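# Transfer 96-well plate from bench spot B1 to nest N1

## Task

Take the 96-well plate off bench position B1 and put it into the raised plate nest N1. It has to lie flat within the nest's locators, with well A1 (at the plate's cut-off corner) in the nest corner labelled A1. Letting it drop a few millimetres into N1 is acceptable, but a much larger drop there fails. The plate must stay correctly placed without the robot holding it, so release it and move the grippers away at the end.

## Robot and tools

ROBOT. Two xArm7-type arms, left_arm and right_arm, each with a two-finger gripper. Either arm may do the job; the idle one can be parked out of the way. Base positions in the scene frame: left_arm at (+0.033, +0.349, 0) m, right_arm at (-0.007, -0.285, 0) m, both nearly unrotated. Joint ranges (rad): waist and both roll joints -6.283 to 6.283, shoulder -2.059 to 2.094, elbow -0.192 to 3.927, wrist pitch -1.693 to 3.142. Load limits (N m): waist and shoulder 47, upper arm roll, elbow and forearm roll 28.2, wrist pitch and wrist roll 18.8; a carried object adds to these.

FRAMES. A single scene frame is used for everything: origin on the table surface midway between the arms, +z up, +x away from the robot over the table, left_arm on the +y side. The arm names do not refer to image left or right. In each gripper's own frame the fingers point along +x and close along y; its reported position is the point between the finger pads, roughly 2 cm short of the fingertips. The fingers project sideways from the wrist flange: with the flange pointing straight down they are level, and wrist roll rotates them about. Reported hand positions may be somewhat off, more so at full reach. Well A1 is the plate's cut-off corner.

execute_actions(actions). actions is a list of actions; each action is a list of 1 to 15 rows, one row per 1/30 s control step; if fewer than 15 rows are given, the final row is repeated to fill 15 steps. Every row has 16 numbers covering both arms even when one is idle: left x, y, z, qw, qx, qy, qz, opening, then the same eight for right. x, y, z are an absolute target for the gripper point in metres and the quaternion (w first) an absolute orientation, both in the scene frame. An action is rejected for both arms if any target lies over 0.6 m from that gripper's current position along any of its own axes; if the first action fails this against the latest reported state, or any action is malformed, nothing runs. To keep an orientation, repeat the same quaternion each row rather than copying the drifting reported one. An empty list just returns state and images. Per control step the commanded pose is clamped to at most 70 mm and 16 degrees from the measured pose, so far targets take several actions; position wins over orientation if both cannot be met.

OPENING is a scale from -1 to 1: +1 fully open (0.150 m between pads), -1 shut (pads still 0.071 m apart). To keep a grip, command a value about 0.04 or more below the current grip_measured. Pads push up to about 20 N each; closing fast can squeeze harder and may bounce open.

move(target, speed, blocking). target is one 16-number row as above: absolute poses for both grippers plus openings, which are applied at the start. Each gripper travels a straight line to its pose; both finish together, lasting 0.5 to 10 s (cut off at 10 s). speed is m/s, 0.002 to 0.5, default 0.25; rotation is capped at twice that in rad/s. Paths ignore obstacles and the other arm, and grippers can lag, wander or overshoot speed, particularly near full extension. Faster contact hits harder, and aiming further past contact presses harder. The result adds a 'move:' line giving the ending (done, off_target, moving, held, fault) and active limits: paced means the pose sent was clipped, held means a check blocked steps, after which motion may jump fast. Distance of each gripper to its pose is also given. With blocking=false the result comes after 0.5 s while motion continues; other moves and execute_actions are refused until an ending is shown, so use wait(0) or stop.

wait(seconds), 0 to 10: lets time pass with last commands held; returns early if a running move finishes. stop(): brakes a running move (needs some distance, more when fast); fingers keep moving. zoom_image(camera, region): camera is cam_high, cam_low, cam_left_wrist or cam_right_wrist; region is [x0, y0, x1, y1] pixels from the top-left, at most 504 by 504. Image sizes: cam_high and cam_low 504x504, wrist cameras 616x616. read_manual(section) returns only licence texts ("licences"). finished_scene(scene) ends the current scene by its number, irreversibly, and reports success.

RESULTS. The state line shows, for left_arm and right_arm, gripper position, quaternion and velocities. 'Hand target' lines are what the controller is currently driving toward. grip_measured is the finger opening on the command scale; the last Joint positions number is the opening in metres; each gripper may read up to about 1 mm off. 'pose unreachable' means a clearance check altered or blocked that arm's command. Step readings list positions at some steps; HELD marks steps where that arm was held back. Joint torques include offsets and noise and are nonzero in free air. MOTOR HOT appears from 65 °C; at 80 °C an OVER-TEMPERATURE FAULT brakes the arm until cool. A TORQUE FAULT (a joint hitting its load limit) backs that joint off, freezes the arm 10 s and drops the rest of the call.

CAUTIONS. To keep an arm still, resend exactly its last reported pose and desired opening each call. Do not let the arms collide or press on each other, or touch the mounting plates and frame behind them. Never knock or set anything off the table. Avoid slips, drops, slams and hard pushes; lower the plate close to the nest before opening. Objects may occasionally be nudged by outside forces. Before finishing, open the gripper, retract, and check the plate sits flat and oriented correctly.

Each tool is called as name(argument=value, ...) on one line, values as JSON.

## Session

execute_actions(actions=[])

Scene clock: 0.00 s.
left_arm: end_effector_position=(+0.3792, +0.5103, +0.2805) grip_measured=+1.00 end_effector_quat_wxyz=(+0.998, -0.051, +0.001, +0.035) end_effector_velocity=(-0.000, +0.001, -0.000) end_effector_angular_velocity=(-0.000, +0.000, +0.002) | right_arm: end_effector_position=(+0.5867, -0.2904, +0.3795) grip_measured=+0.98 end_effector_quat_wxyz=(-0.593, -0.101, -0.077, +0.795) end_effector_velocity=(+0.000, -0.001, -0.000) end_effector_angular_velocity=(-0.001, +0.001, -0.000)
Joint positions: left_arm=[ 0.471 -0.752  0.195  0.359  0.052  1.161  0.525  0.15 ] | right_arm=[0.051 0.624 0.108 2.188 0.166 1.454 2.032 0.149]
Joint velocities: left_arm=[ 0.002  0.    -0.001  0.    -0.001  0.     0.001  0.   ] | right_arm=[-0.     0.001 -0.002 -0.     0.     0.    -0.001  0.   ]
Joint torques (N m, as the arm reports them, + toward a larger angle): no reading
Motor temperatures (°C, as the motors report them): left_arm=[31 35 30 35 33 33 35] | right_arm=[30 32 33 34 31 32 37]
Hand target (left_arm): +0.379, +0.510, +0.281; +0.998, -0.051, +0.001, +0.035
Hand target (right_arm): +0.587, -0.290, +0.380; -0.593, -0.101, -0.077, +0.795

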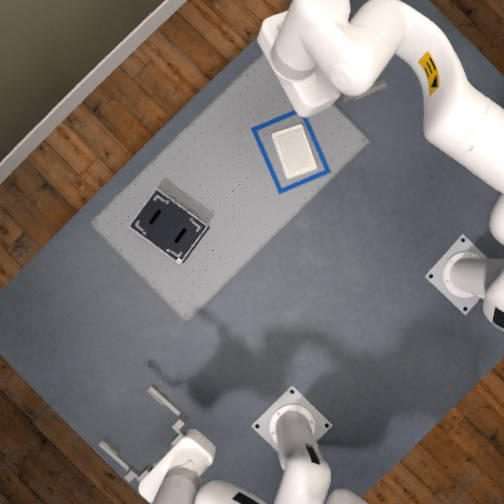

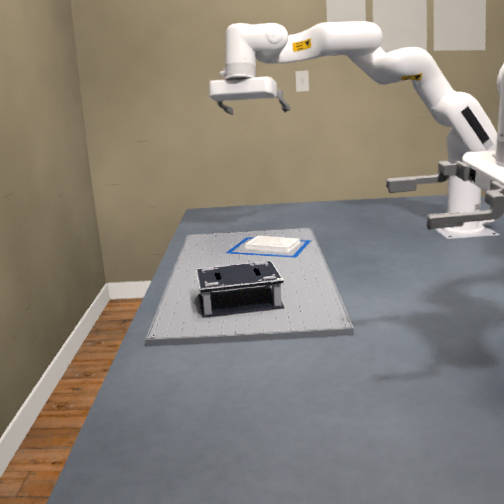

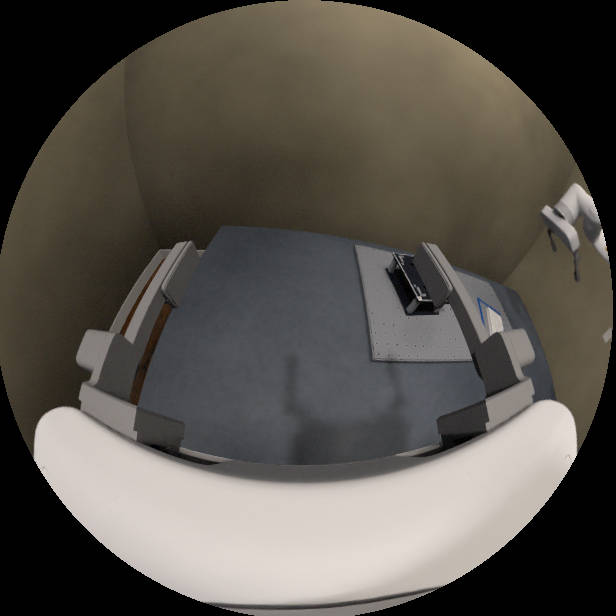

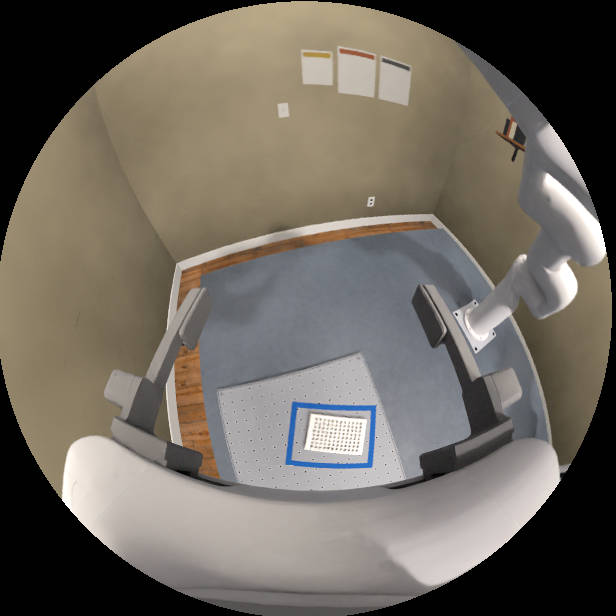

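zoom_image(camera="cam_high", region=[259, 117, 329, 187])

zoom_image(camera="cam_high", region=[125, 180, 215, 270])

zoom_image(camera="cam_right_wrist", region=[280, 395, 390, 475])

zoom_image(camera="cam_low", region=[180, 220, 330, 330])

zoom_image(camera="cam_high", region=[242, 377, 342, 477])

zoom_image(camera="cam_high", region=[404, 225, 504, 325])

Region (259, 117, 329, 187) of cam_high's 504x504 image, scaled by 7.200, with more detail than that image has.

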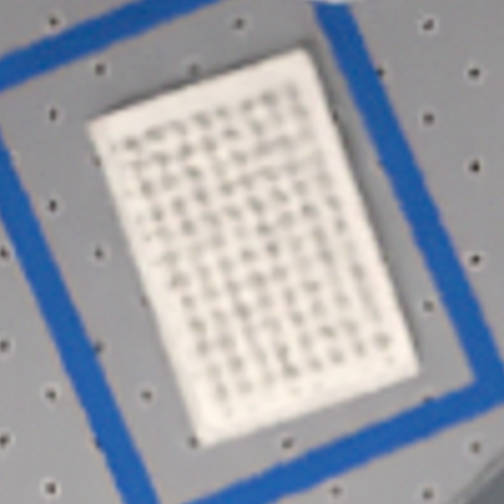

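Region (125, 180, 215, 270) of cam_high's 504x504 image, scaled by 5.600, with more detail than that image has.

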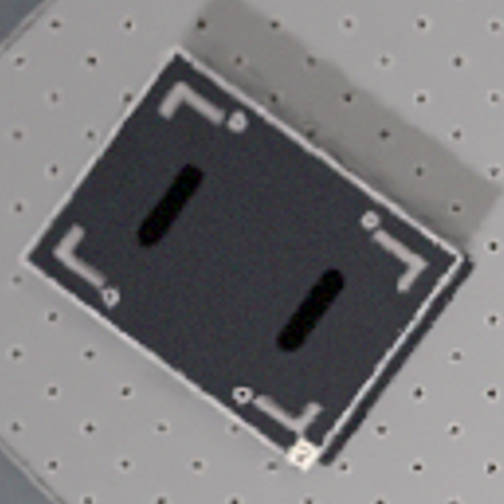

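Region (280, 395, 390, 475) of cam_right_wrist's 616x616 image, scaled by 4.582, with more detail than that image has; it fills the top 367 rows of this view, and the rest is white.

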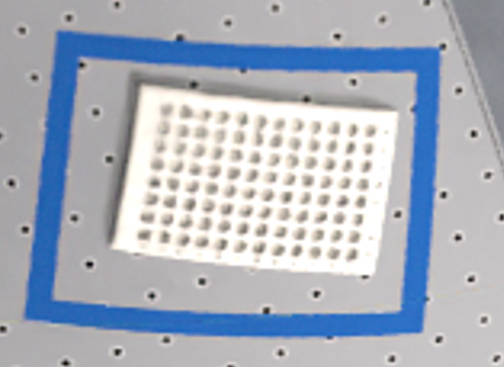

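Region (180, 220, 330, 330) of cam_low's 504x504 image, scaled by 3.360, with more detail than that image has; it fills the top 370 rows of this view, and the rest is white.

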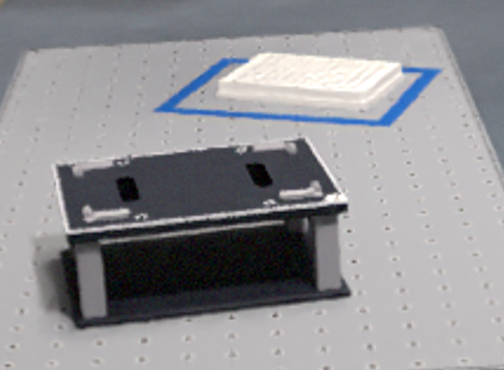

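Region (242, 377, 342, 477) of cam_high's 504x504 image, scaled by 5.040, with more detail than that image has.

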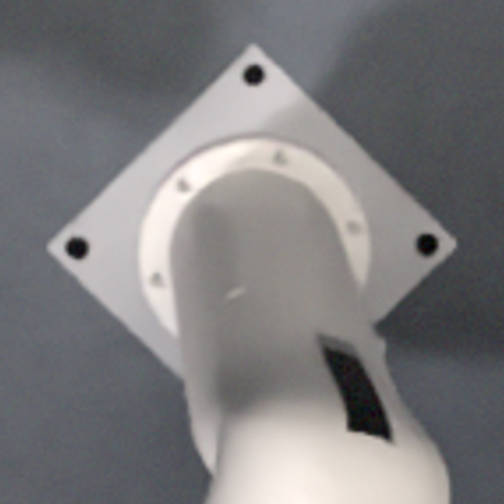

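Region (404, 225, 504, 325) of cam_high's 504x504 image, scaled by 5.040, with more detail than that image has.

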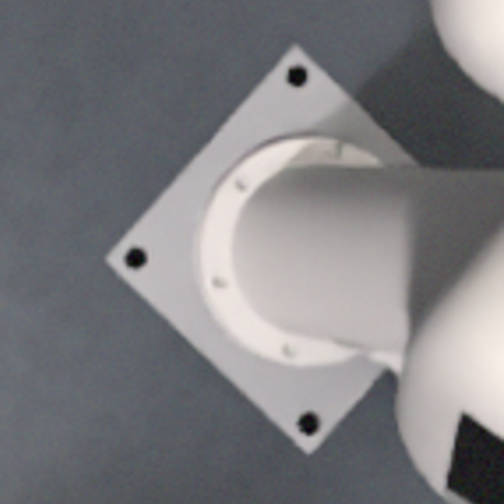

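zoom_image(camera="cam_right_wrist", region=[330, 410, 380, 465])

zoom_image(camera="cam_low", region=[235, 228, 315, 262])

zoom_image(camera="cam_high", region=[278, 150, 322, 185])

zoom_image(camera="cam_high", region=[266, 118, 310, 153])

Region (330, 410, 380, 465) of cam_right_wrist's 616x616 image, scaled by 9.164, with more detail than that image has; it fills the left 458 columns of this view, and the rest is white.

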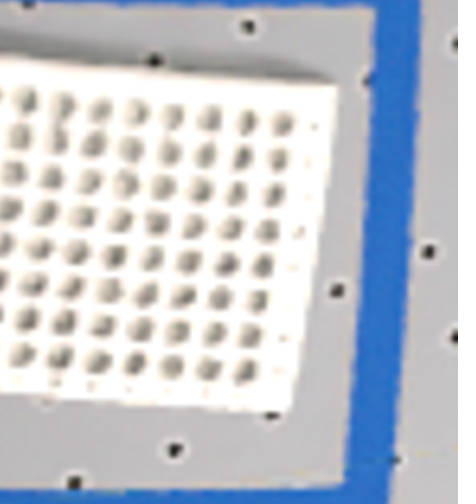

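Region (235, 228, 315, 262) of cam_low's 504x504 image, scaled by 6.300, with more detail than that image has; it fills the top 214 rows of this view, and the rest is white.

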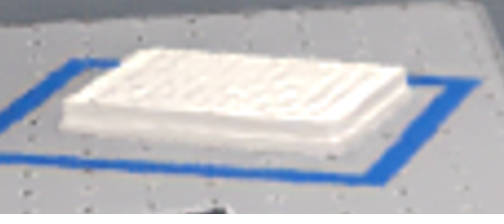

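Region (278, 150, 322, 185) of cam_high's 504x504 image, scaled by 11.455, with more detail than that image has; it fills the top 401 rows of this view, and the rest is white.

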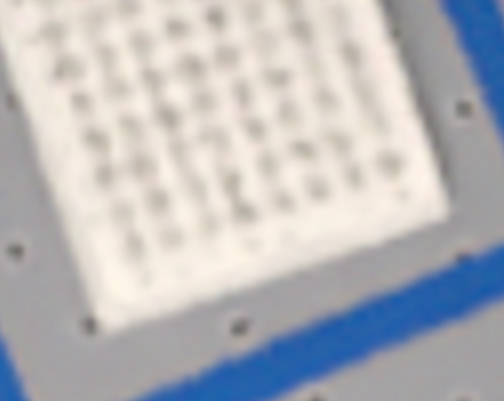

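Region (266, 118, 310, 153) of cam_high's 504x504 image, scaled by 11.455, with more detail than that image has; it fills the top 401 rows of this view, and the rest is white.

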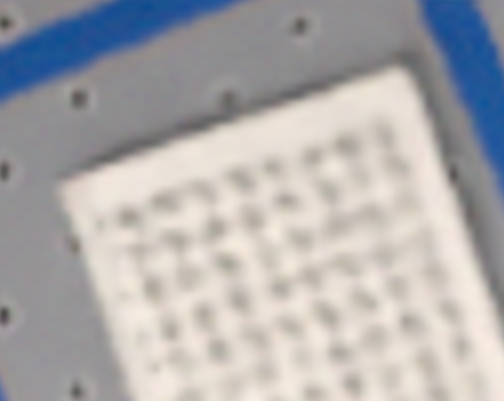

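move(target=[0.573, -0.181, 0.062, 0.9753, 0, 0, -0.2207, 0.05, 0.30, -0.46, 0.36, -0.593, -0.101, -0.077, 0.795, 1.0], speed=0.4)

zoom_image(camera="cam_left_wrist", region=[150, 210, 480, 480])

zoom_image(camera="cam_high", region=[245, 100, 345, 200])

zoom_image(camera="cam_low", region=[225, 205, 345, 270])

action 0: the call puts the target (left_arm/x, left_arm/y, left_arm/z) 0.677 m from left_arm's end_effector_position in the last result along the gripper's own y axis as it stood there; a target may be at most 0.6 m away along each of those axes, so nothing of the call was run and nothing moved. Command a nearer target, and go on from there in a later call.

Region (150, 210, 480, 480) of cam_left_wrist's 616x616 image, scaled by 1.527, with more detail than that image has; it fills the top 412 rows of this view, and the rest is white.

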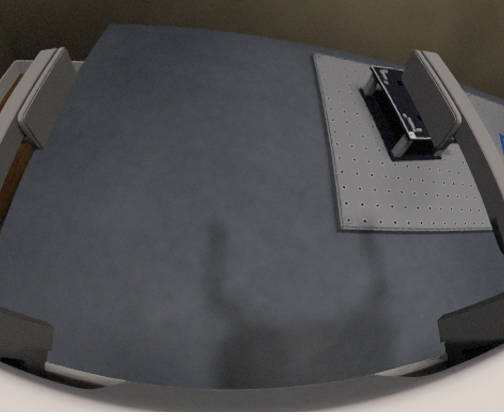

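Region (245, 100, 345, 200) of cam_high's 504x504 image, scaled by 5.040, with more detail than that image has.

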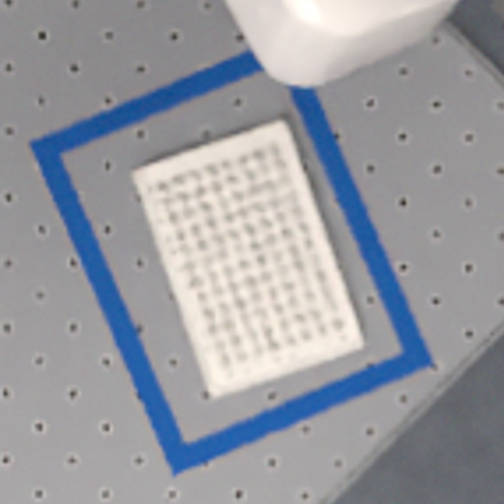

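Region (225, 205, 345, 270) of cam_low's 504x504 image, scaled by 4.200, with more detail than that image has; it fills the top 273 rows of this view, and the rest is white.

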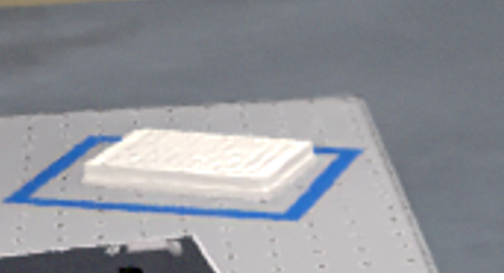

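execute_actions(actions=[[[0.3792,0.5103,0.2805,0.9981,-0.051,0,0.035,0.95,0.5867,-0.2904,0.3795,-0.593,-0.101,-0.077,0.795,1],[0.3793,0.5101,0.2804,0.9981,-0.051,0,0.0349,0.93,0.5866,-0.2905,0.3795,-0.593,-0.101,-0.077,0.795,1],[0.3794,0.5095,0.2803,0.9981,-0.0509,0,0.0347,0.91,0.5864,-0.2906,0.3795,-0.593,-0.101,-0.077,0.795,1],[0.3797,0.5085,0.2799,0.9981,-0.0509,0,0.0343,0.89,0.5860,-0.2908,0.3794,-0.593,-0.101,-0.077,0.795,1],[0.3802,0.5069,0.2794,0.9981,-0.0507,0,0.0337,0.87,0.5853,-0.2912,0.3794,-0.593,-0.101,-0.077,0.795,1],[0.3808,0.5044,0.2786,0.9982,-0.0506,0,0.0328,0.85,0.5843,-0.2918,0.3793,-0.593,-0.101,-0.077,0.795,1],[0.3818,0.5011,0.2776,0.9982,-0.0503,0,0.0316,0.83,0.5829,-0.2927,0.3792,-0.593,-0.101,-0.077,0.795,1],[0.3830,0.4969,0.2762,0.9983,-0.0500,0,0.0300,0.81,0.5811,-0.2937,0.3791,-0.593,-0.101,-0.077,0.795,1],[0.3845,0.4916,0.2746,0.9984,-0.0496,0,0.0281,0.79,0.5789,-0.2950,0.3790,-0.593,-0.101,-0.077,0.795,1],[0.3862,0.4852,0.2726,0.9985,-0.0491,0,0.0257,0.77,0.5763,-0.2966,0.3788,-0.593,-0.101,-0.077,0.795,1],[0.3883,0.4777,0.2702,0.9986,-0.0486,0,0.0230,0.75,0.5732,-0.2984,0.3786,-0.593,-0.101,-0.077,0.795,1],[0.3907,0.4692,0.2675,0.9987,-0.0480,0,0.0198,0.73,0.5697,-0.3005,0.3783,-0.593,-0.101,-0.077,0.795,1],[0.3934,0.4596,0.2645,0.9987,-0.0473,0,0.0163,0.71,0.5657,-0.3028,0.3781,-0.593,-0.101,-0.077,0.795,1],[0.3964,0.4491,0.2612,0.9988,-0.0465,0,0.0124,0.69,0.5613,-0.3054,0.3778,-0.593,-0.101,-0.077,0.795,1],[0.3995,0.4377,0.2576,0.9989,-0.0456,0,0.0082,0.67,0.5566,-0.3082,0.3775,-0.593,-0.101,-0.077,0.795,1]],[[0.4030,0.4256,0.2537,0.9990,-0.0447,0,0.0037,0.65,0.5516,-0.3112,0.3771,-0.593,-0.101,-0.077,0.795,1],[0.4065,0.4128,0.2497,0.9990,-0.0438,0,-0.0011,0.63,0.5462,-0.3143,0.3767,-0.593,-0.101,-0.077,0.795,1],[0.4103,0.3995,0.2455,0.9991,-0.0428,0,-0.0060,0.61,0.5407,-0.3176,0.3764,-0.593,-0.101,-0.077,0.795,1],[0.4141,0.3858,0.2412,0.9991,-0.0418,0,-0.0110,0.59,0.5351,-0.3209,0.3760,-0.593,-0.101,-0.077,0.795,1],[0.4180,0.3720,0.2368,0.9990,-0.0408,0,-0.0161,0.57,0.5294,-0.3243,0.3756,-0.593,-0.101,-0.077,0.795,1],[0.4218,0.3582,0.2324,0.9990,-0.0398,0,-0.0213,0.55,0.5236,-0.3277,0.3752,-0.593,-0.101,-0.077,0.795,1],[0.4257,0.3444,0.2281,0.9989,-0.0388,0,-0.0264,0.53,0.5179,-0.3311,0.3748,-0.593,-0.101,-0.077,0.795,1],[0.4296,0.3306,0.2237,0.9988,-0.0377,0,-0.0315,0.51,0.5122,-0.3345,0.3744,-0.593,-0.101,-0.077,0.795,1],[0.4335,0.3167,0.2193,0.9987,-0.0367,0,-0.0366,0.49,0.5064,-0.3379,0.3740,-0.593,-0.101,-0.077,0.795,1],[0.4373,0.3029,0.2149,0.9985,-0.0357,0,-0.0417,0.47,0.5007,-0.3413,0.3737,-0.593,-0.101,-0.077,0.795,1],[0.4412,0.2891,0.2106,0.9983,-0.0347,0,-0.0468,0.45,0.4950,-0.3447,0.3733,-0.593,-0.101,-0.077,0.795,1],[0.4451,0.2753,0.2062,0.9981,-0.0337,0,-0.0519,0.43,0.4892,-0.3481,0.3729,-0.593,-0.101,-0.077,0.795,1],[0.4490,0.2614,0.2018,0.9978,-0.0326,0,-0.0571,0.41,0.4835,-0.3515,0.3725,-0.593,-0.101,-0.077,0.795,1],[0.4528,0.2476,0.1975,0.9976,-0.0316,0,-0.0622,0.39,0.4778,-0.3548,0.3721,-0.593,-0.101,-0.077,0.795,1],[0.4567,0.2338,0.1931,0.9973,-0.0306,0,-0.0673,0.37,0.4720,-0.3582,0.3717,-0.593,-0.101,-0.077,0.795,1]],[[0.4606,0.2200,0.1887,0.9969,-0.0296,0,-0.0724,0.35,0.4663,-0.3616,0.3713,-0.593,-0.101,-0.077,0.795,1],[0.4645,0.2061,0.1844,0.9966,-0.0286,0,-0.0775,0.33,0.4606,-0.3650,0.3709,-0.593,-0.101,-0.077,0.795,1],[0.4683,0.1923,0.1800,0.9962,-0.0275,0,-0.0826,0.31,0.4548,-0.3684,0.3705,-0.593,-0.101,-0.077,0.795,1],[0.4722,0.1785,0.1756,0.9958,-0.0265,0,-0.0877,0.29,0.4491,-0.3718,0.3701,-0.593,-0.101,-0.077,0.795,1],[0.4761,0.1647,0.1713,0.9953,-0.0255,0,-0.0929,0.27,0.4434,-0.3752,0.3698,-0.593,-0.101,-0.077,0.795,1],[0.4800,0.1508,0.1669,0.9949,-0.0245,0,-0.0980,0.25,0.4376,-0.3786,0.3694,-0.593,-0.101,-0.077,0.795,1],[0.4839,0.1370,0.1625,0.9944,-0.0235,0,-0.1031,0.23,0.4319,-0.3820,0.3690,-0.593,-0.101,-0.077,0.795,1],[0.4877,0.1232,0.1581,0.9939,-0.0224,0,-0.1082,0.21,0.4261,-0.3854,0.3686,-0.593,-0.101,-0.077,0.795,1],[0.4916,0.1093,0.1538,0.9933,-0.0214,0,-0.1133,0.19,0.4204,-0.3888,0.3682,-0.593,-0.101,-0.077,0.795,1],[0.4955,0.0955,0.1494,0.9928,-0.0204,0,-0.1184,0.17,0.4147,-0.3922,0.3678,-0.593,-0.101,-0.077,0.795,1],[0.4994,0.0817,0.1450,0.9922,-0.0194,0,-0.1235,0.15,0.4089,-0.3956,0.3674,-0.593,-0.101,-0.077,0.795,1],[0.5032,0.0679,0.1407,0.9915,-0.0184,0,-0.1286,0.13,0.4032,-0.3989,0.3670,-0.593,-0.101,-0.077,0.795,1],[0.5071,0.0540,0.1363,0.9909,-0.0173,0,-0.1338,0.11,0.3975,-0.4023,0.3666,-0.593,-0.101,-0.077,0.795,1],[0.5110,0.0402,0.1319,0.9902,-0.0163,0,-0.1389,0.09,0.3917,-0.4057,0.3662,-0.593,-0.101,-0.077,0.795,1],[0.5149,0.0264,0.1276,0.9895,-0.0153,0,-0.1440,0.07,0.3860,-0.4091,0.3659,-0.593,-0.101,-0.077,0.795,1]],[[0.5187,0.0126,0.1232,0.9887,-0.0143,0,-0.1491,0.05,0.3803,-0.4125,0.3655,-0.593,-0.101,-0.077,0.795,1],[0.5226,-0.0013,0.1188,0.9879,-0.0133,0,-0.1542,0.05,0.3745,-0.4159,0.3651,-0.593,-0.101,-0.077,0.795,1],[0.5265,-0.0151,0.1144,0.9872,-0.0122,0,-0.1593,0.05,0.3688,-0.4193,0.3647,-0.593,-0.101,-0.077,0.795,1],[0.5304,-0.0289,0.1101,0.9863,-0.0112,0,-0.1644,0.05,0.3631,-0.4227,0.3643,-0.593,-0.101,-0.077,0.795,1],[0.5342,-0.0427,0.1057,0.9855,-0.0102,0,-0.1696,0.05,0.3573,-0.4261,0.3639,-0.593,-0.101,-0.077,0.795,1],[0.5381,-0.0566,0.1013,0.9846,-0.0092,0,-0.1747,0.05,0.3516,-0.4295,0.3635,-0.593,-0.101,-0.077,0.795,1],[0.5419,-0.0702,0.0970,0.9837,-0.0082,0,-0.1797,0.05,0.3460,-0.4328,0.3631,-0.593,-0.101,-0.077,0.795,1],[0.5457,-0.0835,0.0928,0.9828,-0.0072,0,-0.1846,0.05,0.3405,-0.4361,0.3628,-0.593,-0.101,-0.077,0.795,1],[0.5492,-0.0962,0.0888,0.9819,-0.0063,0,-0.1894,0.05,0.3351,-0.4392,0.3624,-0.593,-0.101,-0.077,0.795,1],[0.5527,-0.1084,0.0849,0.9810,-0.0054,0,-0.1939,0.05,0.3301,-0.4422,0.3620,-0.593,-0.101,-0.077,0.795,1],[0.5558,-0.1198,0.0813,0.9802,-0.0045,0,-0.1981,0.05,0.3254,-0.4450,0.3617,-0.593,-0.101,-0.077,0.795,1],[0.5588,-0.1303,0.0780,0.9794,-0.0037,0,-0.2020,0.05,0.3210,-0.4476,0.3614,-0.593,-0.101,-0.077,0.795,1],[0.5615,-0.1399,0.0750,0.9787,-0.0030,0,-0.2055,0.05,0.3171,-0.4499,0.3612,-0.593,-0.101,-0.077,0.795,1],[0.5639,-0.1484,0.0723,0.9780,-0.0024,0,-0.2087,0.05,0.3135,-0.4520,0.3609,-0.593,-0.101,-0.077,0.795,1],[0.5660,-0.1559,0.0699,0.9774,-0.0019,0,-0.2114,0.05,0.3104,-0.4538,0.3607,-0.593,-0.101,-0.077,0.795,1]],[[0.5677,-0.1623,0.0679,0.9769,-0.0014,0,-0.2138,0.05,0.3078,-0.4554,0.3605,-0.593,-0.101,-0.077,0.795,1],[0.5692,-0.1675,0.0663,0.9765,-0.0010,0,-0.2157,0.05,0.3056,-0.4567,0.3604,-0.593,-0.101,-0.077,0.795,1],[0.5704,-0.1718,0.0649,0.9761,-0.0007,0,-0.2173,0.05,0.3038,-0.4577,0.3603,-0.593,-0.101,-0.077,0.795,1],[0.5714,-0.1751,0.0639,0.9758,-0.0004,0,-0.2185,0.05,0.3024,-0.4586,0.3602,-0.593,-0.101,-0.077,0.795,1],[0.5720,-0.1775,0.0631,0.9756,-0.0003,0,-0.2194,0.05,0.3014,-0.4592,0.3601,-0.593,-0.101,-0.077,0.795,1],[0.5725,-0.1792,0.0626,0.9755,-0.0001,0,-0.2200,0.05,0.3007,-0.4596,0.3601,-0.593,-0.101,-0.077,0.795,1],[0.5728,-0.1802,0.0622,0.9754,0,0,-0.2204,0.05,0.3003,-0.4598,0.36,-0.593,-0.101,-0.077,0.795,1],[0.5729,-0.1808,0.0621,0.9754,0,0,-0.2206,0.05,0.3001,-0.4599,0.36,-0.593,-0.101,-0.077,0.795,1],[0.573,-0.181,0.062,0.9753,0,0,-0.2207,0.05,0.30,-0.46,0.36,-0.593,-0.101,-0.077,0.795,1]]])

Scene clock: 17.17 s.
left_arm: end_effector_position=(+0.5083, -0.0688, +0.1103) grip_measured=+0.05 end_effector_quat_wxyz=(+0.973, -0.019, +0.012, -0.230) end_effector_velocity=(+0.097, -0.220, -0.095) end_effector_angular_velocity=(+0.068, -0.064, +0.006) | right_arm: end_effector_position=(+0.3006, -0.4597, +0.3599) grip_measured=+0.98 end_effector_quat_wxyz=(-0.593, -0.101, -0.077, +0.795) end_effector_velocity=(-0.005, -0.002, +0.000) end_effector_angular_velocity=(+0.000, -0.000, +0.002)
Joint positions: left_arm=[-0.253  0.505 -0.542  0.992  0.384  0.586 -0.591  0.112] | right_arm=[-0.169 -0.453 -0.06   0.853  0.236  1.287  1.619  0.149]
Joint velocities: left_arm=[-0.489  0.827  0.207  0.955  0.589  0.258 -0.573 -0.   ] | right_arm=[-0.004 -0.017 -0.005 -0.011 -0.003  0.007 -0.007 -0.   ]
Joint torques (N m, as the arm reports them, + toward a larger angle): left_arm=[ -0.56 -28.1   -8.83  16.6   -0.26  -1.48   0.56] | right_arm=[ 0.61 -9.77  0.64 11.45  0.44 -1.06 -0.32]
Motor temperatures (°C, as the motors report them): left_arm=[31 35 30 36 33 33 35] | right_arm=[30 33 33 35 31 32 37]
Hand target (left_arm): +0.524, -0.103, +0.094; +0.974, -0.011, +0.007, -0.228
Hand target (right_arm): +0.300, -0.460, +0.360; -0.593, -0.101, -0.077, +0.795
Off the commanded pose (left_arm): 0.138 m, 3 deg; position clipped at the last step of the last action.
Off the commanded pose (right_arm): 0.001 m, 0 deg.
Step readings (end_effector_position; steps 1 to 15: 1st action; 16 to 30: 2nd action; 31 to 45: 3rd action; 46 to 60: 4th action; 61 to 75: 5th action):
0: left_arm (+0.3792, +0.5103, +0.2805) | right_arm (+0.5867, -0.2904, +0.3795)
1: left_arm (+0.3792, +0.5103, +0.2805) | right_arm (+0.5867, -0.2904, +0.3795)
2: left_arm (+0.3792, +0.5103, +0.2805) | right_arm (+0.5867, -0.2904, +0.3795)
4: left_arm (+0.3793, +0.5102, +0.2805) | right_arm (+0.5867, -0.2904, +0.3795)
8: left_arm (+0.3802, +0.5070, +0.2795) | right_arm (+0.5854, -0.2911, +0.3792)
15: left_arm (+0.3877, +0.4773, +0.2698) | right_arm (+0.5737, -0.2982, +0.3783)
16: left_arm (+0.3894, +0.4697, +0.2673) | right_arm (+0.5706, -0.3001, +0.3781)
17: left_arm (+0.3912, +0.4613, +0.2645) | right_arm (+0.5672, -0.3022, +0.3778)
19: left_arm (+0.3949, +0.4422, +0.2582) | right_arm (+0.5593, -0.3070, +0.3772)
23: left_arm (+0.4019, +0.3999, +0.2451) | right_arm (+0.5404, -0.3187, +0.3755)
30: left_arm (+0.4128, +0.3266, +0.2257) | right_arm (+0.5020, -0.3418, +0.3722)
31: left_arm (+0.4141, +0.3162, +0.2231) | right_arm (+0.4963, -0.3452, +0.3718)
32: left_arm (+0.4155, +0.3059, +0.2206) | right_arm (+0.4905, -0.3486, +0.3713)
34: left_arm (+0.4181, +0.2853, +0.2155) | right_arm (+0.4790, -0.3554, +0.3704)
38: left_arm (+0.4232, +0.2455, +0.2057) | right_arm (+0.4558, -0.3691, +0.3688)
45: left_arm (+0.4334, +0.1784, +0.1888) | right_arm (+0.4153, -0.3930, +0.3659)
46: left_arm (+0.4350, +0.1691, +0.1864) | right_arm (+0.4095, -0.3964, +0.3655)
47: left_arm (+0.4368, +0.1597, +0.1840) | right_arm (+0.4037, -0.3998, +0.3651)
49: left_arm (+0.4403, +0.1412, +0.1793) | right_arm (+0.3921, -0.4066, +0.3643)
53: left_arm (+0.4482, +0.1050, +0.1701) | right_arm (+0.3689, -0.4202, +0.3627)
60: left_arm (+0.4644, +0.0458, +0.1540) | right_arm (+0.3310, -0.4425, +0.3604)
61: left_arm (+0.4670, +0.0378, +0.1516) | right_arm (+0.3264, -0.4452, +0.3602)
62: left_arm (+0.4695, +0.0298, +0.1491) | right_arm (+0.3221, -0.4477, +0.3601)
64: left_arm (+0.4748, +0.0141, +0.1440) | right_arm (+0.3148, -0.4518, +0.3599)
68: left_arm (+0.4865, -0.0165, +0.1323) | right_arm (+0.3052, -0.4572, +0.3599)
75: end_effector_position above

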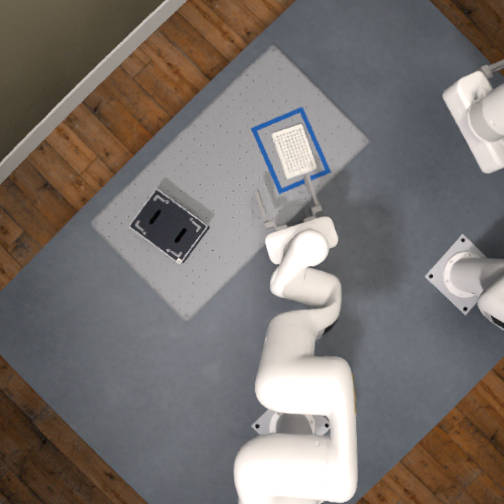

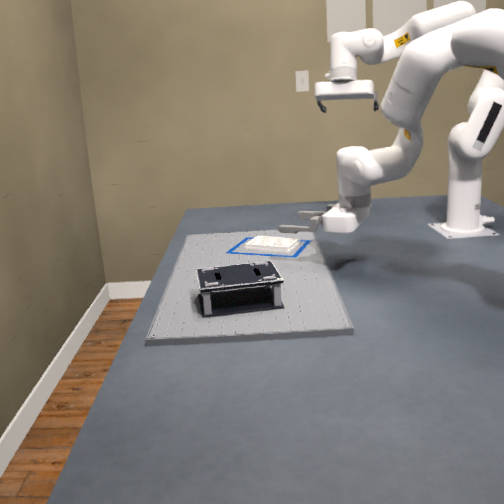

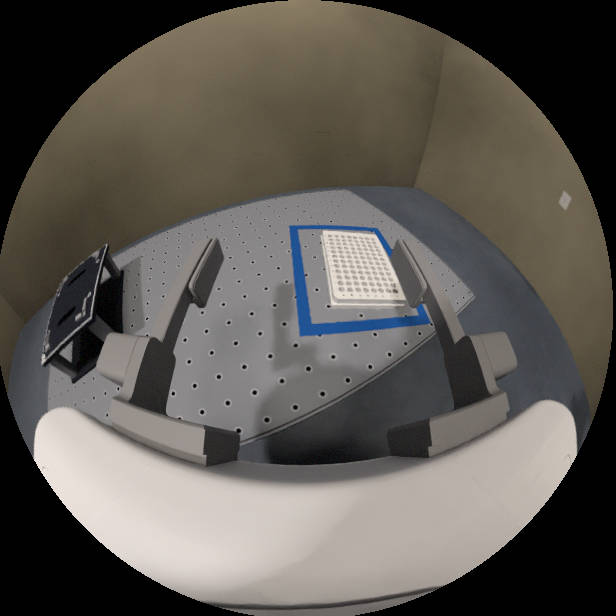

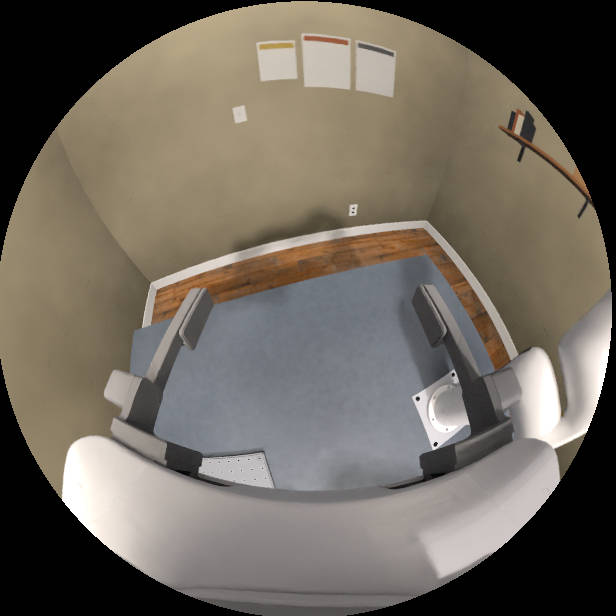

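execute_actions(actions=[])

Scene clock: 18.43 s.
left_arm: end_effector_position=(+0.5241, -0.1029, +0.0937) grip_measured=+0.05 end_effector_quat_wxyz=(+0.974, -0.011, +0.006, -0.228) end_effector_velocity=(+0.000, -0.000, +0.001) end_effector_angular_velocity=(-0.001, -0.001, -0.001) | right_arm: end_effector_position=(+0.3000, -0.4601, +0.3600) grip_measured=+0.98 end_effector_quat_wxyz=(-0.593, -0.101, -0.077, +0.795) end_effector_velocity=(-0.000, +0.000, +0.000) end_effector_angular_velocity=(+0.000, -0.000, +0.000)
Joint positions: left_arm=[-0.332  0.638 -0.51   1.15   0.469  0.63  -0.676  0.112] | right_arm=[-0.169 -0.455 -0.061  0.852  0.236  1.288  1.619  0.149]
Joint velocities: left_arm=[ 0.001  0.    -0.001  0.001  0.001 -0.     0.     0.   ] | right_arm=[ 0.    -0.001 -0.    -0.     0.     0.001  0.    -0.   ]
Joint torques (N m, as the arm reports them, + toward a larger angle): left_arm=[ -0.38 -31.12  -9.73  16.79   0.31  -1.43   0.56] | right_arm=[ 0.44 -9.89  0.75 11.48  0.52 -1.   -0.37]
Motor temperatures (°C, as the motors report them): left_arm=[31 35 30 36 33 33 35] | right_arm=[30 33 33 35 31 32 37]
Hand target (left_arm): +0.524, -0.103, +0.094; +0.974, -0.011, +0.007, -0.228
Hand target (right_arm): +0.300, -0.460, +0.360; -0.593, -0.101, -0.077, +0.795
Off the commanded pose (left_arm): 0.097 m, 2 deg; position clipped at the last step of the last action.
Off the commanded pose (right_arm): 0.000 m, 0 deg.

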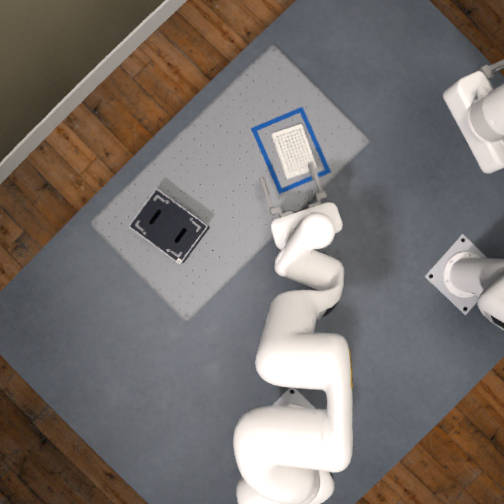

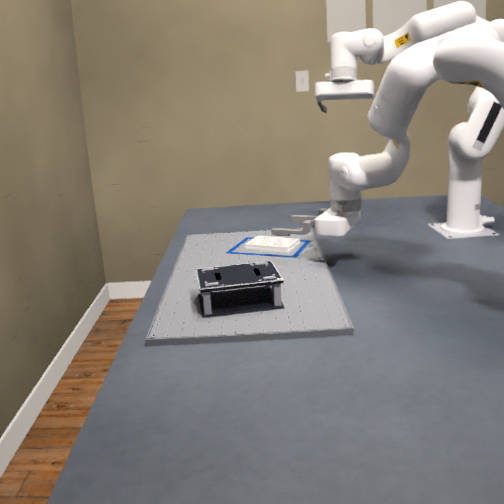

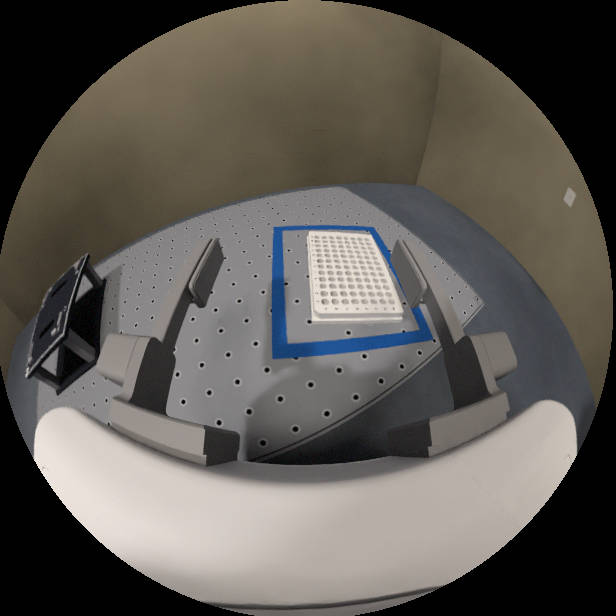

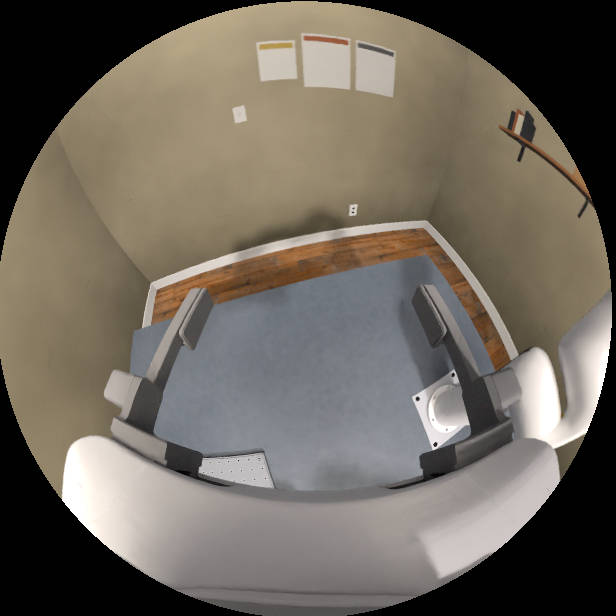

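move(target=[0.573,-0.181,0.062,0.9753,0,0,-0.2207,0.05,0.30,-0.46,0.36,-0.593,-0.101,-0.077,0.795,1], speed=0.15)

Scene clock: 20.97 s.
left_arm: end_effector_position=(+0.5729, -0.1808, +0.0625) grip_measured=+0.05 end_effector_quat_wxyz=(+0.975, -0.000, -0.000, -0.221) end_effector_velocity=(-0.000, -0.003, -0.000) end_effector_angular_velocity=(+0.001, +0.000, -0.002) | right_arm: end_effector_position=(+0.3000, -0.4600, +0.3600) grip_measured=+0.98 end_effector_quat_wxyz=(-0.593, -0.101, -0.077, +0.795) end_effector_velocity=(+0.000, -0.000, +0.001) end_effector_angular_velocity=(-0.002, -0.001, -0.001)
Joint positions: left_arm=[-0.501  0.941 -0.453  1.612  0.52   0.793 -0.709  0.112] | right_arm=[-0.169 -0.455 -0.061  0.852  0.236  1.288  1.619  0.149]
Joint velocities: left_arm=[-0.005  0.006 -0.     0.012  0.     0.007  0.001 -0.   ] | right_arm=[ 0.     0.001  0.     0.002 -0.001 -0.001  0.001  0.   ]
Joint torques (N m, as the arm reports them, + toward a larger angle): left_arm=[ -0.3  -39.23 -11.41  17.9    0.19  -1.39   0.53] | right_arm=[ 0.41 -9.85  0.47 11.39  0.56 -1.11 -0.42]
Motor temperatures (°C, as the motors report them): left_arm=[31 35 30 36 33 33 35] | right_arm=[30 33 33 35 31 32 37]
Hand target (left_arm): +0.573, -0.181, +0.062; +0.975, -0.000, +0.000, -0.221
Hand target (right_arm): +0.300, -0.460, +0.360; -0.593, -0.101, -0.077, +0.795
Off the commanded pose (left_arm): 0.001 m, 0 deg.
Off the commanded pose (right_arm): 0.000 m, 0 deg.
move: done

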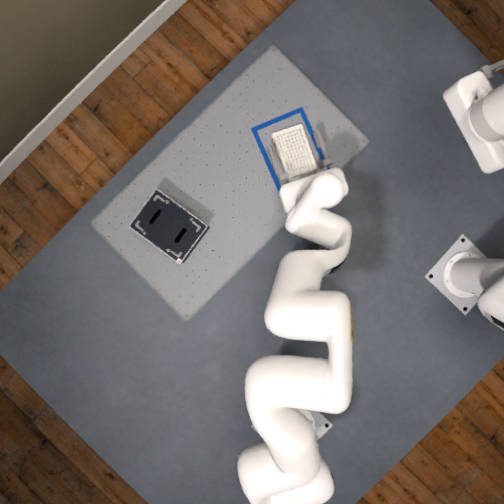

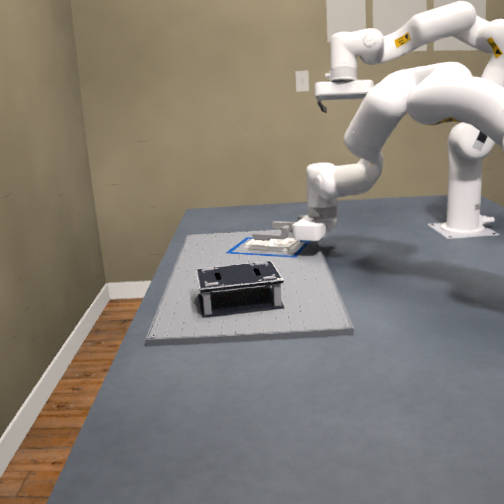

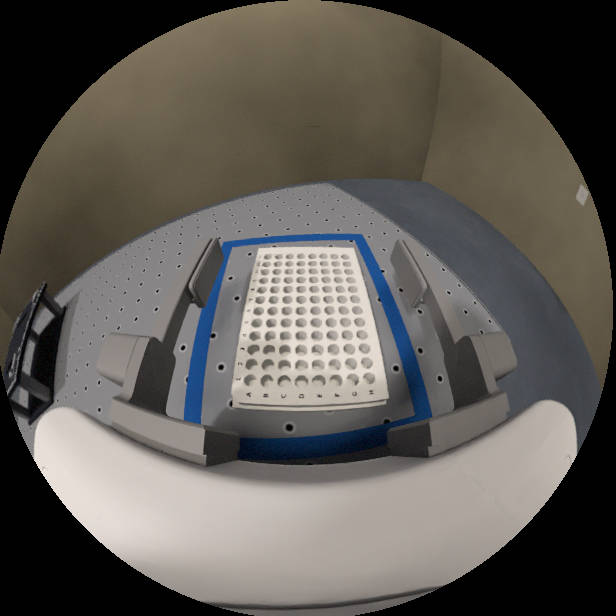

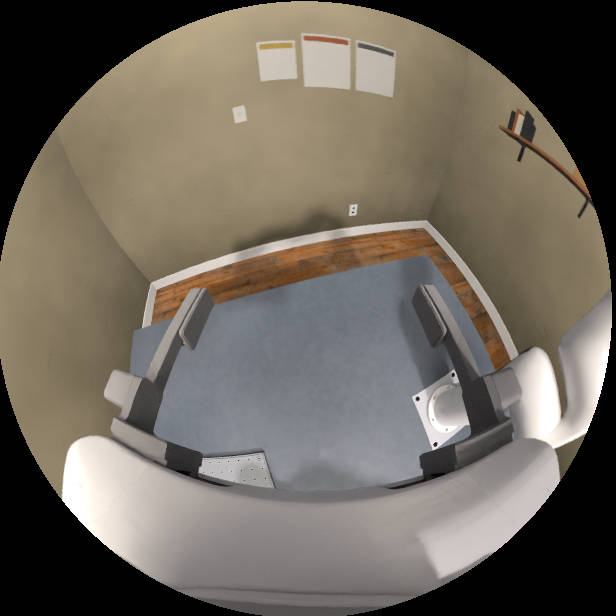

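zoom_image(camera="cam_left_wrist", region=[170, 220, 450, 470])

zoom_image(camera="cam_high", region=[240, 95, 360, 215])

Region (170, 220, 450, 470) of cam_left_wrist's 616x616 image, scaled by 1.800, with more detail than that image has; it fills the top 450 rows of this view, and the rest is white.

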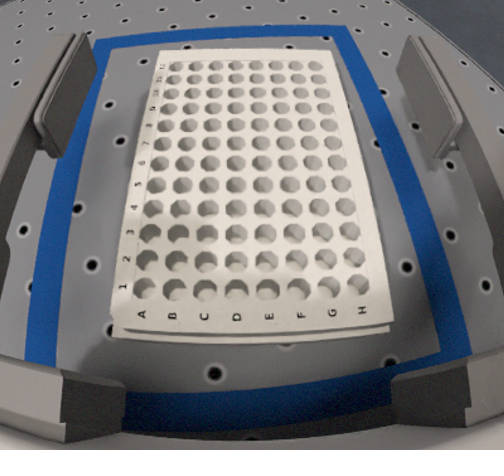

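Region (240, 95, 360, 215) of cam_high's 504x504 image, scaled by 4.200, with more detail than that image has.

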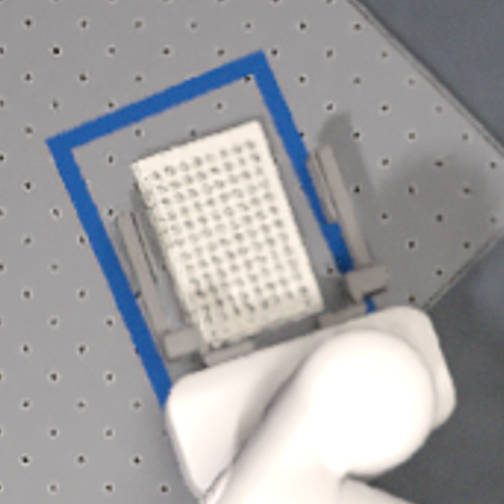

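move(target=[0.573,-0.181,0.039,0.9753,0,0,-0.2207,-0.2,0.30,-0.46,0.36,-0.593,-0.101,-0.077,0.795,1], speed=0.05)

zoom_image(camera="cam_low", region=[220, 200, 340, 270])

zoom_image(camera="cam_left_wrist", region=[160, 210, 460, 480])

Scene clock: 23.57 s.
left_arm: end_effector_position=(+0.5731, -0.1811, +0.0395) grip_measured=-0.20 end_effector_quat_wxyz=(+0.975, -0.000, -0.000, -0.221) end_effector_velocity=(+0.001, -0.000, -0.001) end_effector_angular_velocity=(-0.002, -0.002, -0.000) | right_arm: end_effector_position=(+0.3000, -0.4600, +0.3600) grip_measured=+0.98 end_effector_quat_wxyz=(-0.593, -0.101, -0.077, +0.795) end_effector_velocity=(+0.001, +0.000, -0.000) end_effector_angular_velocity=(-0.000, -0.000, +0.001)
Joint positions: left_arm=[-0.515  0.991 -0.435  1.632  0.536  0.761 -0.718  0.103] | right_arm=[-0.169 -0.455 -0.061  0.852  0.236  1.288  1.619  0.149]
Joint velocities: left_arm=[-0.001  0.004  0.002  0.005  0.001 -0.003  0.001 -0.   ] | right_arm=[-0.     0.001  0.001 -0.     0.001 -0.001 -0.001  0.   ]
Joint torques (N m, as the arm reports them, + toward a larger angle): left_arm=[ -0.34 -39.43 -11.39  17.39   0.22  -1.3    0.48] | right_arm=[ 0.49 -9.9   0.64 11.41  0.49 -1.06 -0.44]
Motor temperatures (°C, as the motors report them): left_arm=[31 35 30 36 33 33 35] | right_arm=[30 33 33 36 31 32 37]
Hand target (left_arm): +0.573, -0.181, +0.039; +0.975, +0.000, -0.000, -0.221
Hand target (right_arm): +0.300, -0.460, +0.360; -0.593, -0.101, -0.077, +0.795
Off the commanded pose (left_arm): 0.001 m, 0 deg.
Off the commanded pose (right_arm): 0.000 m, 0 deg.
move: done

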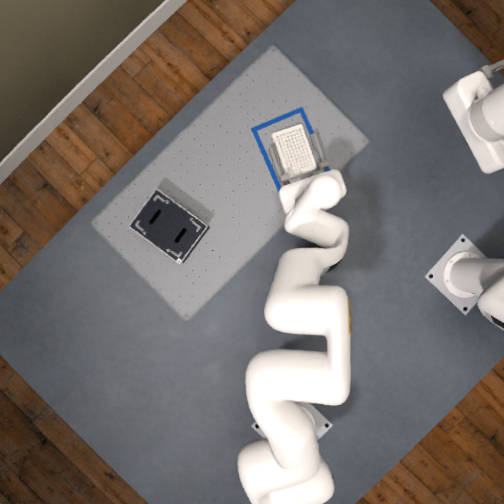

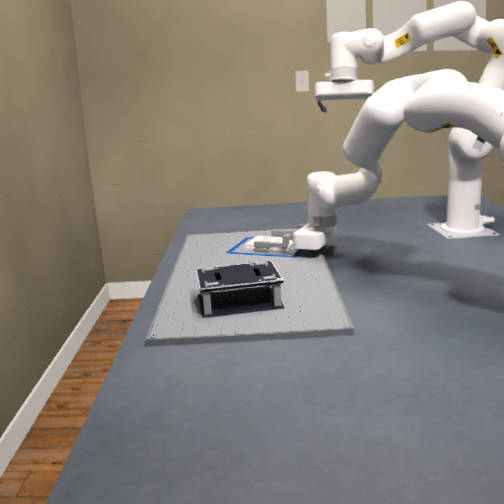

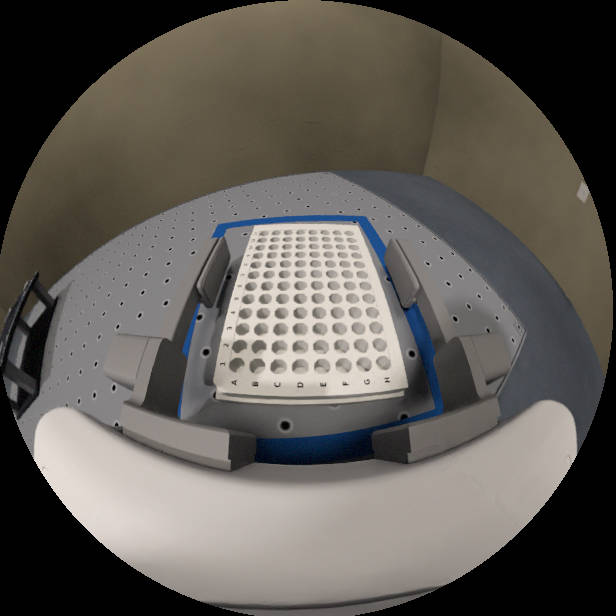

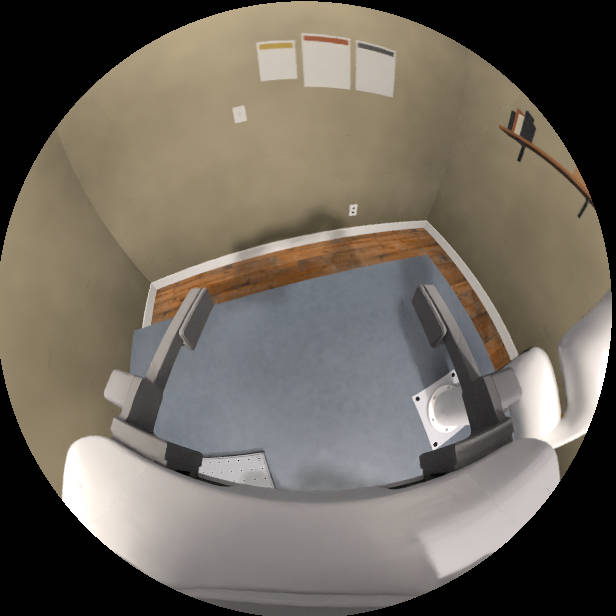

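Region (220, 200, 340, 270) of cam_low's 504x504 image, scaled by 4.200, with more detail than that image has; it fills the top 294 rows of this view, and the rest is white.

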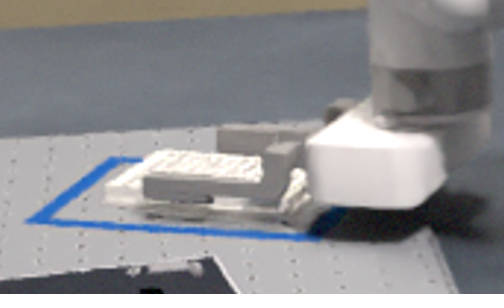

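Region (160, 210, 460, 480) of cam_left_wrist's 616x616 image, scaled by 1.680, with more detail than that image has; it fills the top 454 rows of this view, and the rest is white.

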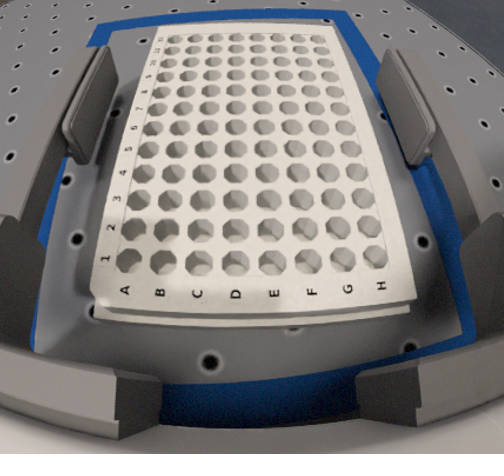

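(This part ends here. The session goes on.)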